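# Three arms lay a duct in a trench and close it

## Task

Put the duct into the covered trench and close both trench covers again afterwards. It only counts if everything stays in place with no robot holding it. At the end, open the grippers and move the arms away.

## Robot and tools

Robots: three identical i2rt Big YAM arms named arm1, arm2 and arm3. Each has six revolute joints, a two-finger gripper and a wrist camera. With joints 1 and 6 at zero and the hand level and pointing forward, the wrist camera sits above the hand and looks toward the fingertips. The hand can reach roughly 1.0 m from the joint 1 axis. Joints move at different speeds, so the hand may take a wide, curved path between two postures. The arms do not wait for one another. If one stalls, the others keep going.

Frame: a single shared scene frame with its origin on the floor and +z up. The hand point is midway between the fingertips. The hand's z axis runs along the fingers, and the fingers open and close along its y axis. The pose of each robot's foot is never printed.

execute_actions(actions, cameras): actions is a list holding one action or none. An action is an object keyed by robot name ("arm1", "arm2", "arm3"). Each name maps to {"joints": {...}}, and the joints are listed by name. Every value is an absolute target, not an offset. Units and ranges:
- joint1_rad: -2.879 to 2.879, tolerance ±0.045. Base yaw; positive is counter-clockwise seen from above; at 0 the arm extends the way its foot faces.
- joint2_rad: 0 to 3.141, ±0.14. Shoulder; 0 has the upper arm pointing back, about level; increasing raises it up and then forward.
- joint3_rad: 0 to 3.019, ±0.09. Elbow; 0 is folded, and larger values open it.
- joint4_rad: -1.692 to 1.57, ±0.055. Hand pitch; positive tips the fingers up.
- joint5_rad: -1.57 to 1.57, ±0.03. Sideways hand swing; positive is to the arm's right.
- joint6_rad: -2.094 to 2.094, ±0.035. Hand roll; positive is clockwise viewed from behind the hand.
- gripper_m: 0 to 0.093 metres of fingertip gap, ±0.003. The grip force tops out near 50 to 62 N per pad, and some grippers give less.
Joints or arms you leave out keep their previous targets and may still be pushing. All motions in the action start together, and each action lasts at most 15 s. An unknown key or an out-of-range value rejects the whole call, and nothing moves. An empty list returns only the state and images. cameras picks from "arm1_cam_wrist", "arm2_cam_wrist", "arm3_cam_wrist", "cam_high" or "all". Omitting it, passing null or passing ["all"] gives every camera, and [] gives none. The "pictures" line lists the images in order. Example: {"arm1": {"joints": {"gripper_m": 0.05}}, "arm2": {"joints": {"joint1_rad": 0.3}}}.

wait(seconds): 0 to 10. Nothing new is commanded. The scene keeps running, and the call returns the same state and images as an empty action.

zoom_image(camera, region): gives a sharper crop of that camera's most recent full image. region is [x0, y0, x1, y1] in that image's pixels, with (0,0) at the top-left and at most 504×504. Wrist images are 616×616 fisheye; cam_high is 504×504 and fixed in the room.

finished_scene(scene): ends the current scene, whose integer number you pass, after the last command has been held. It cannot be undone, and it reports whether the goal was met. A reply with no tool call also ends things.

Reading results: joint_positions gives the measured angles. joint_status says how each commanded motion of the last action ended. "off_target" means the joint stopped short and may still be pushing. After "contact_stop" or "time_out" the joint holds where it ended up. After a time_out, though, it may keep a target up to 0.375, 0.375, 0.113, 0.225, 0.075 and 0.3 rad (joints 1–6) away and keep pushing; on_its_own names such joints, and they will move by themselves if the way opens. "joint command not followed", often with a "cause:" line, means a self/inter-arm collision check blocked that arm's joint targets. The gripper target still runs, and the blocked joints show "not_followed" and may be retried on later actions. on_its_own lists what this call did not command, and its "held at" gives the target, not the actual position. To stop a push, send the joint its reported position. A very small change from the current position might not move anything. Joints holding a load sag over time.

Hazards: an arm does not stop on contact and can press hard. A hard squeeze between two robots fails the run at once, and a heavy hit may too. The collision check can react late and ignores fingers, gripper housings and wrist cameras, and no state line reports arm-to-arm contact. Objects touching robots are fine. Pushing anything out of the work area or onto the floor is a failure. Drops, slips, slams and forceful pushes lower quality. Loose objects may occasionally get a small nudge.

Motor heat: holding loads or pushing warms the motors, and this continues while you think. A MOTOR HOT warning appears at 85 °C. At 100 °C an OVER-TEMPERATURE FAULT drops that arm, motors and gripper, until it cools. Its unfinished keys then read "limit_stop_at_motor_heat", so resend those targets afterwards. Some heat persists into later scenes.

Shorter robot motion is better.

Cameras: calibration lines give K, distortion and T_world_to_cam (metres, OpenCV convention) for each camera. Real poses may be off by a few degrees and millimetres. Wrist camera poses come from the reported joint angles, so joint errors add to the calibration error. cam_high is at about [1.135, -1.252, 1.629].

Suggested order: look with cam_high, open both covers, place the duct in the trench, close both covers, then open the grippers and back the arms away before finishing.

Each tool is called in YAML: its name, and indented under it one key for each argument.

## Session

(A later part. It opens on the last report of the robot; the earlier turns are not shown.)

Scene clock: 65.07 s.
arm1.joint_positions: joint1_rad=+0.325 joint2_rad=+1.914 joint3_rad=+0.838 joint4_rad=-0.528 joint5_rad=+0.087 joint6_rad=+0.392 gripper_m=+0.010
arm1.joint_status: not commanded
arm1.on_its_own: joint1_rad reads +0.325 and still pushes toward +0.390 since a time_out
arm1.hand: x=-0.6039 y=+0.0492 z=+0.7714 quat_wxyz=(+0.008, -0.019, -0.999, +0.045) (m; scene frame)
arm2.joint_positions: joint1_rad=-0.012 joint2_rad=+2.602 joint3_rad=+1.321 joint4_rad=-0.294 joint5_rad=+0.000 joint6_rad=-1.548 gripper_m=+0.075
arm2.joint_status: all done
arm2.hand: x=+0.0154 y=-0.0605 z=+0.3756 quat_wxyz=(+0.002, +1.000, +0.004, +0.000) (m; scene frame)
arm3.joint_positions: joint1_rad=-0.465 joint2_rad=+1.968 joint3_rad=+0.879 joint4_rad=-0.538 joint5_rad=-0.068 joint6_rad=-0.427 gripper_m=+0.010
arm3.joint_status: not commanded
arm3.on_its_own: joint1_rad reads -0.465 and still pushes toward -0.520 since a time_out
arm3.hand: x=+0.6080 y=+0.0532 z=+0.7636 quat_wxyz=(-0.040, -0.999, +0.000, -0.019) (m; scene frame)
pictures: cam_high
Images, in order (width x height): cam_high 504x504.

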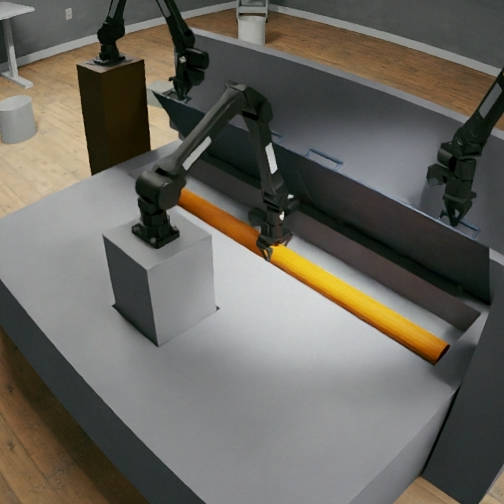

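Still full sag; go further.

execute_actions:
  actions:
    - {"arm2":{"joints":{"joint2_rad":2.56,"joint3_rad":1.395,"joint4_rad":-0.265}}}
  cameras: ["arm2_cam_wrist"]

Scene clock: 76.03 s.
arm1.joint_positions: joint1_rad=+0.325 joint2_rad=+1.914 joint3_rad=+0.838 joint4_rad=-0.528 joint5_rad=+0.087 joint6_rad=+0.392 gripper_m=+0.010
arm1.joint_status: not commanded
arm1.on_its_own: joint1_rad reads +0.325 and still pushes toward +0.390 since a time_out
arm1.hand: x=-0.6039 y=+0.0492 z=+0.7714 quat_wxyz=(+0.008, -0.019, -0.999, +0.045) (m; scene frame)
arm2.joint_positions: joint1_rad=-0.012 joint2_rad=+2.619 joint3_rad=+1.339 joint4_rad=-0.282 joint5_rad=+0.000 joint6_rad=-1.547 gripper_m=+0.075
arm2.joint_status: all done
arm2.hand: x=+0.0153 y=-0.0549 z=+0.3697 quat_wxyz=(-0.004, +1.000, +0.004, +0.000) (m; scene frame)
arm3.joint_positions: joint1_rad=-0.465 joint2_rad=+1.968 joint3_rad=+0.879 joint4_rad=-0.538 joint5_rad=-0.068 joint6_rad=-0.427 gripper_m=+0.010
arm3.joint_status: not commanded
arm3.on_its_own: joint1_rad reads -0.465 and still pushes toward -0.520 since a time_out
arm3.hand: x=+0.6080 y=+0.0532 z=+0.7636 quat_wxyz=(-0.040, -0.999, +0.000, -0.019) (m; scene frame)
pictures: arm2_cam_wrist
camera_calibration (this result's frames):
arm2_cam_wrist: T_world_to_cam=[[0.00417879, 0.999797, 0.0196951, 0.0495218], [0.812521, -0.0148755, 0.582743, -0.219971], [0.582917, 0.0135675, -0.812418, 0.413244], [0, 0, 0, 1]] pos_world=[-0.0623627, -0.0583906, 0.462938]
Images, in order (width x height): arm2_cam_wrist 616x616.

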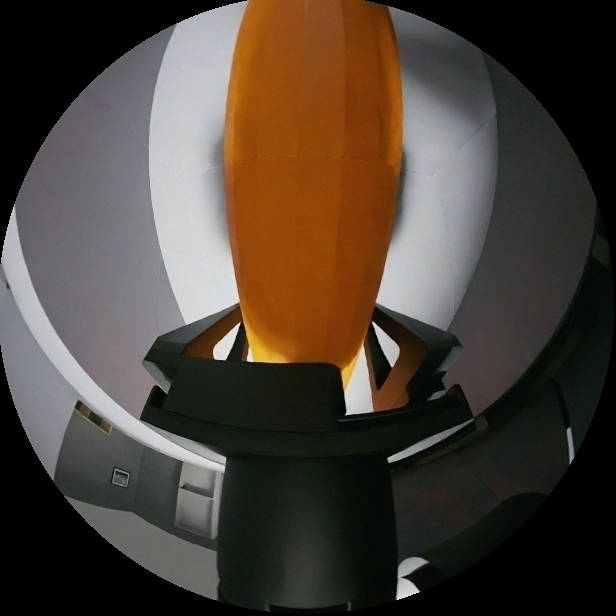

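execute_actions:
  actions:
    - {"arm2":{"joints":{"joint2_rad":2.61,"joint3_rad":1.345,"joint4_rad":-0.28,"gripper_m":0.093}}}
  cameras: []

execute_actions:
  actions:
    - {"arm2":{"joints":{"joint2_rad":2.52,"joint3_rad":1.29,"joint4_rad":-0.315}}}
  cameras: []

execute_actions:
  actions:
    - {"arm2":{"joints":{"joint2_rad":2.42,"joint3_rad":1.235,"joint4_rad":-0.355}}}
  cameras: []

execute_actions:
  actions:
    - {"arm2":{"joints":{"joint2_rad":2.2,"joint3_rad":1.1,"joint4_rad":-0.47}}}
  cameras: []

execute_actions:
  actions:
    - {"arm2":{"joints":{"joint2_rad":1.95,"joint3_rad":0.7,"joint4_rad":-0.4}}}
  cameras: []

execute_actions:
  actions:
    - {"arm2":{"joints":{"joint2_rad":1.5,"joint3_rad":0.4,"joint4_rad":-0.5}}}
  cameras: ["cam_high","arm2_cam_wrist"]

Scene clock: 77.23 s.
arm1.joint_positions: joint1_rad=+0.325 joint2_rad=+1.914 joint3_rad=+0.838 joint4_rad=-0.528 joint5_rad=+0.087 joint6_rad=+0.392 gripper_m=+0.010
arm1.joint_status: not commanded
arm1.on_its_own: joint1_rad reads +0.325 and still pushes toward +0.390 since a time_out
arm1.hand: x=-0.6039 y=+0.0492 z=+0.7714 quat_wxyz=(+0.008, -0.019, -0.999, +0.045) (m; scene frame)
arm2.joint_positions: joint1_rad=-0.012 joint2_rad=+2.619 joint3_rad=+1.339 joint4_rad=-0.283 joint5_rad=+0.000 joint6_rad=-1.547 gripper_m=+0.093
arm2.joint_status: all done
arm2.hand: x=+0.0153 y=-0.0550 z=+0.3697 quat_wxyz=(-0.004, +1.000, +0.004, +0.000) (m; scene frame)
arm3.joint_positions: joint1_rad=-0.465 joint2_rad=+1.968 joint3_rad=+0.879 joint4_rad=-0.538 joint5_rad=-0.068 joint6_rad=-0.427 gripper_m=+0.010
arm3.joint_status: not commanded
arm3.on_its_own: joint1_rad reads -0.465 and still pushes toward -0.520 since a time_out
arm3.hand: x=+0.6080 y=+0.0532 z=+0.7636 quat_wxyz=(-0.040, -0.999, +0.000, -0.019) (m; scene frame)
pictures: none
No camera images: the call's "cameras" was empty. Leave "cameras" out to get every camera's image.

Scene clock: 78.13 s.
arm1.joint_positions: joint1_rad=+0.325 joint2_rad=+1.914 joint3_rad=+0.838 joint4_rad=-0.528 joint5_rad=+0.087 joint6_rad=+0.392 gripper_m=+0.010
arm1.joint_status: not commanded
arm1.on_its_own: joint1_rad reads +0.325 and still pushes toward +0.390 since a time_out
arm1.hand: x=-0.6039 y=+0.0492 z=+0.7714 quat_wxyz=(+0.008, -0.019, -0.999, +0.045) (m; scene frame)
arm2.joint_positions: joint1_rad=-0.012 joint2_rad=+2.524 joint3_rad=+1.293 joint4_rad=-0.309 joint5_rad=+0.000 joint6_rad=-1.547 gripper_m=+0.093
arm2.joint_status: all done
arm2.hand: x=+0.0150 y=-0.0454 z=+0.4093 quat_wxyz=(-0.016, +1.000, +0.004, +0.000) (m; scene frame)
arm3.joint_positions: joint1_rad=-0.465 joint2_rad=+1.968 joint3_rad=+0.879 joint4_rad=-0.538 joint5_rad=-0.068 joint6_rad=-0.427 gripper_m=+0.010
arm3.joint_status: not commanded
arm3.on_its_own: joint1_rad reads -0.465 and still pushes toward -0.520 since a time_out
arm3.hand: x=+0.6080 y=+0.0532 z=+0.7636 quat_wxyz=(-0.040, -0.999, +0.000, -0.019) (m; scene frame)
pictures: none
No camera images: the call's "cameras" was empty. Leave "cameras" out to get every camera's image.

Scene clock: 79.13 s.
arm1.joint_positions: joint1_rad=+0.325 joint2_rad=+1.914 joint3_rad=+0.838 joint4_rad=-0.528 joint5_rad=+0.087 joint6_rad=+0.392 gripper_m=+0.010
arm1.joint_status: not commanded
arm1.on_its_own: joint1_rad reads +0.325 and still pushes toward +0.390 since a time_out
arm1.hand: x=-0.6039 y=+0.0492 z=+0.7714 quat_wxyz=(+0.008, -0.019, -0.999, +0.045) (m; scene frame)
arm2.joint_positions: joint1_rad=-0.012 joint2_rad=+2.425 joint3_rad=+1.232 joint4_rad=-0.351 joint5_rad=+0.000 joint6_rad=-1.547 gripper_m=+0.093
arm2.joint_status: all done
arm2.hand: x=+0.0151 y=-0.0503 z=+0.4483 quat_wxyz=(-0.014, +1.000, +0.004, +0.000) (m; scene frame)
arm3.joint_positions: joint1_rad=-0.465 joint2_rad=+1.968 joint3_rad=+0.879 joint4_rad=-0.538 joint5_rad=-0.068 joint6_rad=-0.427 gripper_m=+0.010
arm3.joint_status: not commanded
arm3.on_its_own: joint1_rad reads -0.465 and still pushes toward -0.520 since a time_out
arm3.hand: x=+0.6080 y=+0.0532 z=+0.7636 quat_wxyz=(-0.040, -0.999, +0.000, -0.019) (m; scene frame)
pictures: none
No camera images: the call's "cameras" was empty. Leave "cameras" out to get every camera's image.

Scene clock: 80.03 s.
arm1.joint_positions: joint1_rad=+0.325 joint2_rad=+1.914 joint3_rad=+0.838 joint4_rad=-0.528 joint5_rad=+0.087 joint6_rad=+0.392 gripper_m=+0.010
arm1.joint_status: not commanded
arm1.on_its_own: joint1_rad reads +0.325 and still pushes toward +0.390 since a time_out
arm1.hand: x=-0.6039 y=+0.0492 z=+0.7714 quat_wxyz=(+0.008, -0.019, -0.999, +0.045) (m; scene frame)
arm2.joint_positions: joint1_rad=-0.012 joint2_rad=+2.209 joint3_rad=+1.089 joint4_rad=-0.472 joint5_rad=+0.000 joint6_rad=-1.547 gripper_m=+0.093
arm2.joint_status: all done
arm2.hand: x=+0.0162 y=-0.0873 z=+0.5251 quat_wxyz=(+0.011, +1.000, +0.003, +0.000) (m; scene frame)
arm3.joint_positions: joint1_rad=-0.465 joint2_rad=+1.968 joint3_rad=+0.879 joint4_rad=-0.538 joint5_rad=-0.064 joint6_rad=-0.425 gripper_m=+0.010
arm3.joint_status: not commanded
arm3.on_its_own: joint1_rad reads -0.465 and still pushes toward -0.520 since a time_out
arm3.hand: x=+0.6083 y=+0.0537 z=+0.7636 quat_wxyz=(-0.038, -0.999, +0.001, -0.020) (m; scene frame)
pictures: none
No camera images: the call's "cameras" was empty. Leave "cameras" out to get every camera's image.

Scene clock: 81.20 s.
arm1.joint_positions: joint1_rad=+0.325 joint2_rad=+1.914 joint3_rad=+0.838 joint4_rad=-0.528 joint5_rad=+0.087 joint6_rad=+0.392 gripper_m=+0.010
arm1.joint_status: not commanded
arm1.on_its_own: joint1_rad reads +0.325 and still pushes toward +0.390 since a time_out
arm1.hand: x=-0.6039 y=+0.0492 z=+0.7714 quat_wxyz=(+0.008, -0.019, -0.999, +0.045) (m; scene frame)
arm2.joint_positions: joint1_rad=-0.012 joint2_rad=+1.952 joint3_rad=+0.698 joint4_rad=-0.407 joint5_rad=+0.000 joint6_rad=-1.547 gripper_m=+0.093
arm2.joint_status: all done
arm2.hand: x=+0.0205 y=-0.2277 z=+0.5697 quat_wxyz=(+0.045, +0.999, +0.003, +0.001) (m; scene frame)
arm3.joint_positions: joint1_rad=-0.465 joint2_rad=+1.968 joint3_rad=+0.879 joint4_rad=-0.538 joint5_rad=-0.064 joint6_rad=-0.425 gripper_m=+0.010
arm3.joint_status: not commanded
arm3.on_its_own: joint1_rad reads -0.465 and still pushes toward -0.520 since a time_out
arm3.hand: x=+0.6083 y=+0.0536 z=+0.7636 quat_wxyz=(-0.038, -0.999, +0.001, -0.020) (m; scene frame)
pictures: none
No camera images: the call's "cameras" was empty. Leave "cameras" out to get every camera's image.

Scene clock: 82.47 s.
arm1.joint_positions: joint1_rad=+0.325 joint2_rad=+1.914 joint3_rad=+0.838 joint4_rad=-0.528 joint5_rad=+0.087 joint6_rad=+0.392 gripper_m=+0.010
arm1.joint_status: not commanded
arm1.on_its_own: joint1_rad reads +0.325 and still pushes toward +0.390 since a time_out
arm1.hand: x=-0.6039 y=+0.0492 z=+0.7714 quat_wxyz=(+0.008, -0.019, -0.999, +0.045) (m; scene frame)
arm2.joint_positions: joint1_rad=-0.012 joint2_rad=+1.500 joint3_rad=+0.404 joint4_rad=-0.497 joint5_rad=+0.000 joint6_rad=-1.547 gripper_m=+0.093
arm2.joint_status: all done
arm2.hand: x=+0.0233 y=-0.3182 z=+0.6484 quat_wxyz=(+0.011, +1.000, +0.003, +0.000) (m; scene frame)
arm3.joint_positions: joint1_rad=-0.465 joint2_rad=+1.968 joint3_rad=+0.879 joint4_rad=-0.538 joint5_rad=-0.064 joint6_rad=-0.425 gripper_m=+0.010
arm3.joint_status: not commanded
arm3.on_its_own: joint1_rad reads -0.465 and still pushes toward -0.520 since a time_out
arm3.hand: x=+0.6083 y=+0.0536 z=+0.7636 quat_wxyz=(-0.038, -0.999, +0.001, -0.020) (m; scene frame)
pictures: arm2_cam_wrist, cam_high
camera_calibration (this result's frames):
arm2_cam_wrist: T_world_to_cam=[[0.00456029, 0.999931, -0.0108158, 0.327031], [0.812191, 0.00260615, 0.583386, -0.38766], [0.583374, -0.0114449, -0.812123, 0.630354], [0, 0, 0, 1]] pos_world=[-0.0543692, -0.318784, 0.741618]
Images, in order (width x height): arm2_cam_wrist 616x616, cam_high 504x504.

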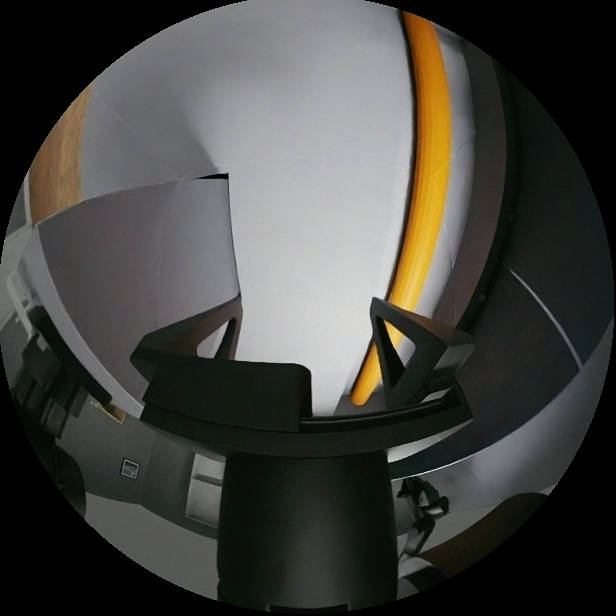

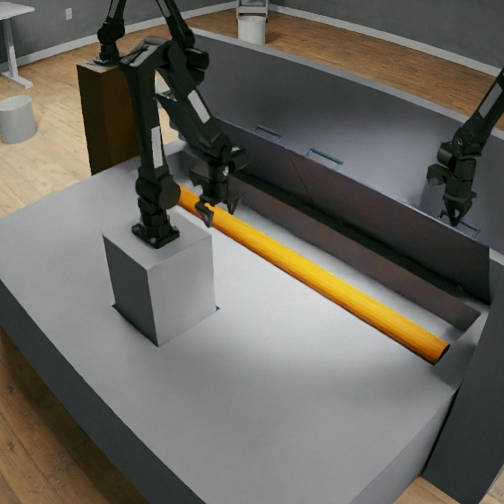

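execute_actions:
  actions:
    - {"arm1":{"joints":{"joint1_rad":0.12,"joint6_rad":0.165,"joint2_rad":1.97,"joint3_rad":0.78,"joint4_rad":-0.33}},"arm3":{"joints":{"joint1_rad":-0.275,"joint6_rad":-0.225,"joint2_rad":1.99,"joint3_rad":0.80,"joint4_rad":-0.33}}}
  cameras: []

execute_actions:
  actions:
    - {"arm1":{"joints":{"joint1_rad":-0.175,"joint6_rad":-0.13,"joint2_rad":2.32,"joint3_rad":0.89,"joint4_rad":-0.06}},"arm3":{"joints":{"joint1_rad":0.01,"joint6_rad":0.06,"joint2_rad":2.335,"joint3_rad":0.89,"joint4_rad":-0.045}}}
  cameras: []

execute_actions:
  actions:
    - {"arm1":{"joints":{"joint1_rad":-0.28,"joint6_rad":-0.235,"joint2_rad":2.57,"joint3_rad":1.05,"joint4_rad":0.035}},"arm3":{"joints":{"joint1_rad":0.105,"joint6_rad":0.155,"joint2_rad":2.585,"joint3_rad":1.05,"joint4_rad":0.055}}}
  cameras: ["cam_high"]

Scene clock: 83.90 s.
arm1.joint_positions: joint1_rad=+0.083 joint2_rad=+2.012 joint3_rad=+0.773 joint4_rad=-0.327 joint5_rad=+0.023 joint6_rad=+0.145 gripper_m=+0.010
arm1.joint_status: all done
arm1.hand: x=-0.6039 y=-0.0333 z=+0.7251 quat_wxyz=(+0.004, -0.018, -1.000, +0.009) (m; scene frame)
arm2.joint_positions: joint1_rad=-0.012 joint2_rad=+1.500 joint3_rad=+0.404 joint4_rad=-0.497 joint5_rad=+0.000 joint6_rad=-1.547 gripper_m=+0.093
arm2.joint_status: not commanded
arm2.hand: x=+0.0233 y=-0.3182 z=+0.6484 quat_wxyz=(+0.011, +1.000, +0.003, +0.000) (m; scene frame)
arm3.joint_positions: joint1_rad=-0.242 joint2_rad=+2.056 joint3_rad=+0.796 joint4_rad=-0.323 joint5_rad=-0.016 joint6_rad=-0.198 gripper_m=+0.010
arm3.joint_status: all done
arm3.hand: x=+0.6078 y=-0.0269 z=+0.7172 quat_wxyz=(-0.007, -1.000, +0.002, -0.013) (m; scene frame)
pictures: none
No camera images: the call's "cameras" was empty. Leave "cameras" out to get every camera's image.

Scene clock: 85.10 s.
arm1.joint_positions: joint1_rad=-0.205 joint2_rad=+2.397 joint3_rad=+0.897 joint4_rad=-0.055 joint5_rad=+0.012 joint6_rad=-0.144 gripper_m=+0.010
arm1.joint_status: all done
arm1.hand: x=-0.6040 y=-0.1382 z=+0.5981 quat_wxyz=(+0.001, -0.017, -1.000, +0.005) (m; scene frame)
arm2.joint_positions: joint1_rad=-0.012 joint2_rad=+1.500 joint3_rad=+0.404 joint4_rad=-0.497 joint5_rad=+0.000 joint6_rad=-1.547 gripper_m=+0.093
arm2.joint_status: not commanded
arm2.hand: x=+0.0233 y=-0.3182 z=+0.6484 quat_wxyz=(+0.011, +1.000, +0.003, +0.000) (m; scene frame)
arm3.joint_positions: joint1_rad=+0.035 joint2_rad=+2.422 joint3_rad=+0.897 joint4_rad=-0.039 joint5_rad=+0.000 joint6_rad=+0.082 gripper_m=+0.010
arm3.joint_status: all done
arm3.hand: x=+0.6050 y=-0.1259 z=+0.5941 quat_wxyz=(+0.003, -1.000, +0.003, -0.004) (m; scene frame)
pictures: none
No camera images: the call's "cameras" was empty. Leave "cameras" out to get every camera's image.

Scene clock: 86.17 s.
arm1.joint_positions: joint1_rad=-0.289 joint2_rad=+2.652 joint3_rad=+1.064 joint4_rad=+0.035 joint5_rad=+0.000 joint6_rad=-0.233 gripper_m=+0.010
arm1.joint_status: all done
arm1.hand: x=-0.6032 y=-0.1692 z=+0.5085 quat_wxyz=(-0.001, -0.015, -1.000, +0.000) (m; scene frame)
arm2.joint_positions: joint1_rad=-0.012 joint2_rad=+1.500 joint3_rad=+0.404 joint4_rad=-0.497 joint5_rad=+0.000 joint6_rad=-1.547 gripper_m=+0.093
arm2.joint_status: not commanded
arm2.hand: x=+0.0233 y=-0.3182 z=+0.6484 quat_wxyz=(+0.011, +1.000, +0.003, +0.000) (m; scene frame)
arm3.joint_positions: joint1_rad=+0.118 joint2_rad=+2.672 joint3_rad=+1.061 joint4_rad=+0.053 joint5_rad=+0.008 joint6_rad=+0.167 gripper_m=+0.010
arm3.joint_status: all done
arm3.hand: x=+0.6028 y=-0.1555 z=+0.5059 quat_wxyz=(+0.006, -1.000, +0.004, -0.001) (m; scene frame)
pictures: cam_high
Images, in order (width x height): cam_high 504x504.

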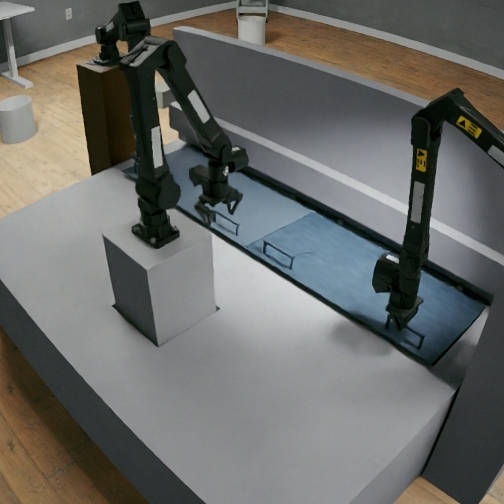

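execute_actions:
  actions:
    - {"arm1":{"joints":{"joint1_rad":-0.299,"joint6_rad":-0.25,"joint2_rad":2.72,"joint3_rad":1.105,"joint4_rad":0.06}},"arm3":{"joints":{"joint1_rad":0.124,"joint6_rad":0.172,"joint2_rad":2.735,"joint3_rad":1.10,"joint4_rad":0.083}}}
  cameras: []

execute_actions:
  actions:
    - {"arm1":{"joints":{"gripper_m":0.05}},"arm3":{"joints":{"gripper_m":0.05}}}
  cameras: []

execute_actions:
  actions:
    - {"arm1":{"joints":{"joint2_rad":2.49,"joint3_rad":0.96,"joint4_rad":-0.02}},"arm3":{"joints":{"joint2_rad":2.5,"joint3_rad":0.95,"joint4_rad":0.0}}}
  cameras: []

execute_actions:
  actions:
    - {"arm1":{"joints":{"joint2_rad":1.9}},"arm3":{"joints":{"joint2_rad":1.9}},"arm2":{"joints":{"joint2_rad":1.1}}}
  cameras: ["cam_high"]

Scene clock: 87.53 s.
arm1.joint_positions: joint1_rad=-0.300 joint2_rad=+2.708 joint3_rad=+1.106 joint4_rad=+0.049 joint5_rad=-0.004 joint6_rad=-0.244 gripper_m=+0.010
arm1.joint_status: all done
arm1.hand: x=-0.6042 y=-0.1723 z=+0.4879 quat_wxyz=(-0.001, -0.015, -1.000, -0.002) (m; scene frame)
arm2.joint_positions: joint1_rad=-0.012 joint2_rad=+1.500 joint3_rad=+0.404 joint4_rad=-0.497 joint5_rad=+0.000 joint6_rad=-1.547 gripper_m=+0.093
arm2.joint_status: not commanded
arm2.hand: x=+0.0233 y=-0.3182 z=+0.6484 quat_wxyz=(+0.011, +1.000, +0.003, +0.000) (m; scene frame)
arm3.joint_positions: joint1_rad=+0.126 joint2_rad=+2.723 joint3_rad=+1.097 joint4_rad=+0.069 joint5_rad=+0.009 joint6_rad=+0.177 gripper_m=+0.010
arm3.joint_status: all done
arm3.hand: x=+0.6037 y=-0.1583 z=+0.4872 quat_wxyz=(+0.006, -1.000, +0.005, +0.000) (m; scene frame)
pictures: none
No camera images: the call's "cameras" was empty. Leave "cameras" out to get every camera's image.

Scene clock: 88.13 s.
arm1.joint_positions: joint1_rad=-0.300 joint2_rad=+2.708 joint3_rad=+1.105 joint4_rad=+0.049 joint5_rad=-0.003 joint6_rad=-0.244 gripper_m=+0.050
arm1.joint_status: all done
arm1.hand: x=-0.6045 y=-0.1725 z=+0.4879 quat_wxyz=(-0.001, -0.015, -1.000, -0.001) (m; scene frame)
arm2.joint_positions: joint1_rad=-0.012 joint2_rad=+1.500 joint3_rad=+0.404 joint4_rad=-0.497 joint5_rad=+0.000 joint6_rad=-1.547 gripper_m=+0.093
arm2.joint_status: not commanded
arm2.hand: x=+0.0233 y=-0.3182 z=+0.6484 quat_wxyz=(+0.011, +1.000, +0.003, +0.000) (m; scene frame)
arm3.joint_positions: joint1_rad=+0.126 joint2_rad=+2.724 joint3_rad=+1.098 joint4_rad=+0.069 joint5_rad=+0.005 joint6_rad=+0.177 gripper_m=+0.050
arm3.joint_status: all done
arm3.hand: x=+0.6037 y=-0.1591 z=+0.4871 quat_wxyz=(+0.004, -1.000, +0.005, -0.001) (m; scene frame)
pictures: none
No camera images: the call's "cameras" was empty. Leave "cameras" out to get every camera's image.

Scene clock: 89.23 s.
arm1.joint_positions: joint1_rad=-0.300 joint2_rad=+2.501 joint3_rad=+0.963 joint4_rad=-0.017 joint5_rad=-0.003 joint6_rad=-0.244 gripper_m=+0.050
arm1.joint_status: all done
arm1.hand: x=-0.6066 y=-0.1719 z=+0.5624 quat_wxyz=(+0.000, -0.015, -1.000, -0.001) (m; scene frame)
arm2.joint_positions: joint1_rad=-0.012 joint2_rad=+1.500 joint3_rad=+0.404 joint4_rad=-0.497 joint5_rad=+0.000 joint6_rad=-1.547 gripper_m=+0.093
arm2.joint_status: not commanded
arm2.hand: x=+0.0233 y=-0.3182 z=+0.6484 quat_wxyz=(+0.011, +1.000, +0.003, +0.000) (m; scene frame)
arm3.joint_positions: joint1_rad=+0.126 joint2_rad=+2.502 joint3_rad=+0.953 joint4_rad=+0.006 joint5_rad=+0.005 joint6_rad=+0.177 gripper_m=+0.050
arm3.joint_status: all done
arm3.hand: x=+0.5988 y=-0.1601 z=+0.5665 quat_wxyz=(+0.003, -1.000, +0.005, +0.006) (m; scene frame)
pictures: none
No camera images: the call's "cameras" was empty. Leave "cameras" out to get every camera's image.

Scene clock: 90.53 s.
arm1.joint_positions: joint1_rad=-0.300 joint2_rad=+1.891 joint3_rad=+0.952 joint4_rad=-0.017 joint5_rad=-0.003 joint6_rad=-0.244 gripper_m=+0.050
arm1.joint_status: all done
arm1.hand: x=-0.4189 y=-0.2245 z=+0.8441 quat_wxyz=(-0.286, -0.014, -0.955, +0.074) (m; scene frame)
arm2.joint_positions: joint1_rad=-0.012 joint2_rad=+1.096 joint3_rad=+0.404 joint4_rad=-0.497 joint5_rad=+0.000 joint6_rad=-1.547 gripper_m=+0.093
arm2.joint_status: all done
arm2.hand: x=+0.0214 y=-0.2554 z=+0.7473 quat_wxyz=(-0.190, +0.982, +0.003, -0.005) (m; scene frame)
arm3.joint_positions: joint1_rad=+0.126 joint2_rad=+1.886 joint3_rad=+0.945 joint4_rad=+0.006 joint5_rad=+0.005 joint6_rad=+0.177 gripper_m=+0.050
arm3.joint_status: all done
arm3.hand: x=+0.4038 y=-0.1936 z=+0.8516 quat_wxyz=(-0.048, -0.953, +0.005, +0.301) (m; scene frame)
pictures: cam_high
Images, in order (width x height): cam_high 504x504.

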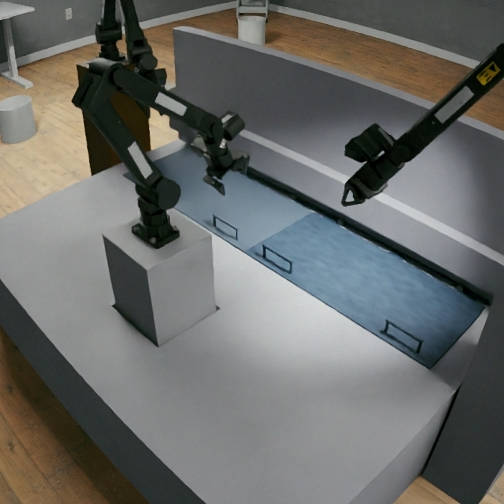

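finished_scene:
  scene: 1

The scene is finished: the task was done.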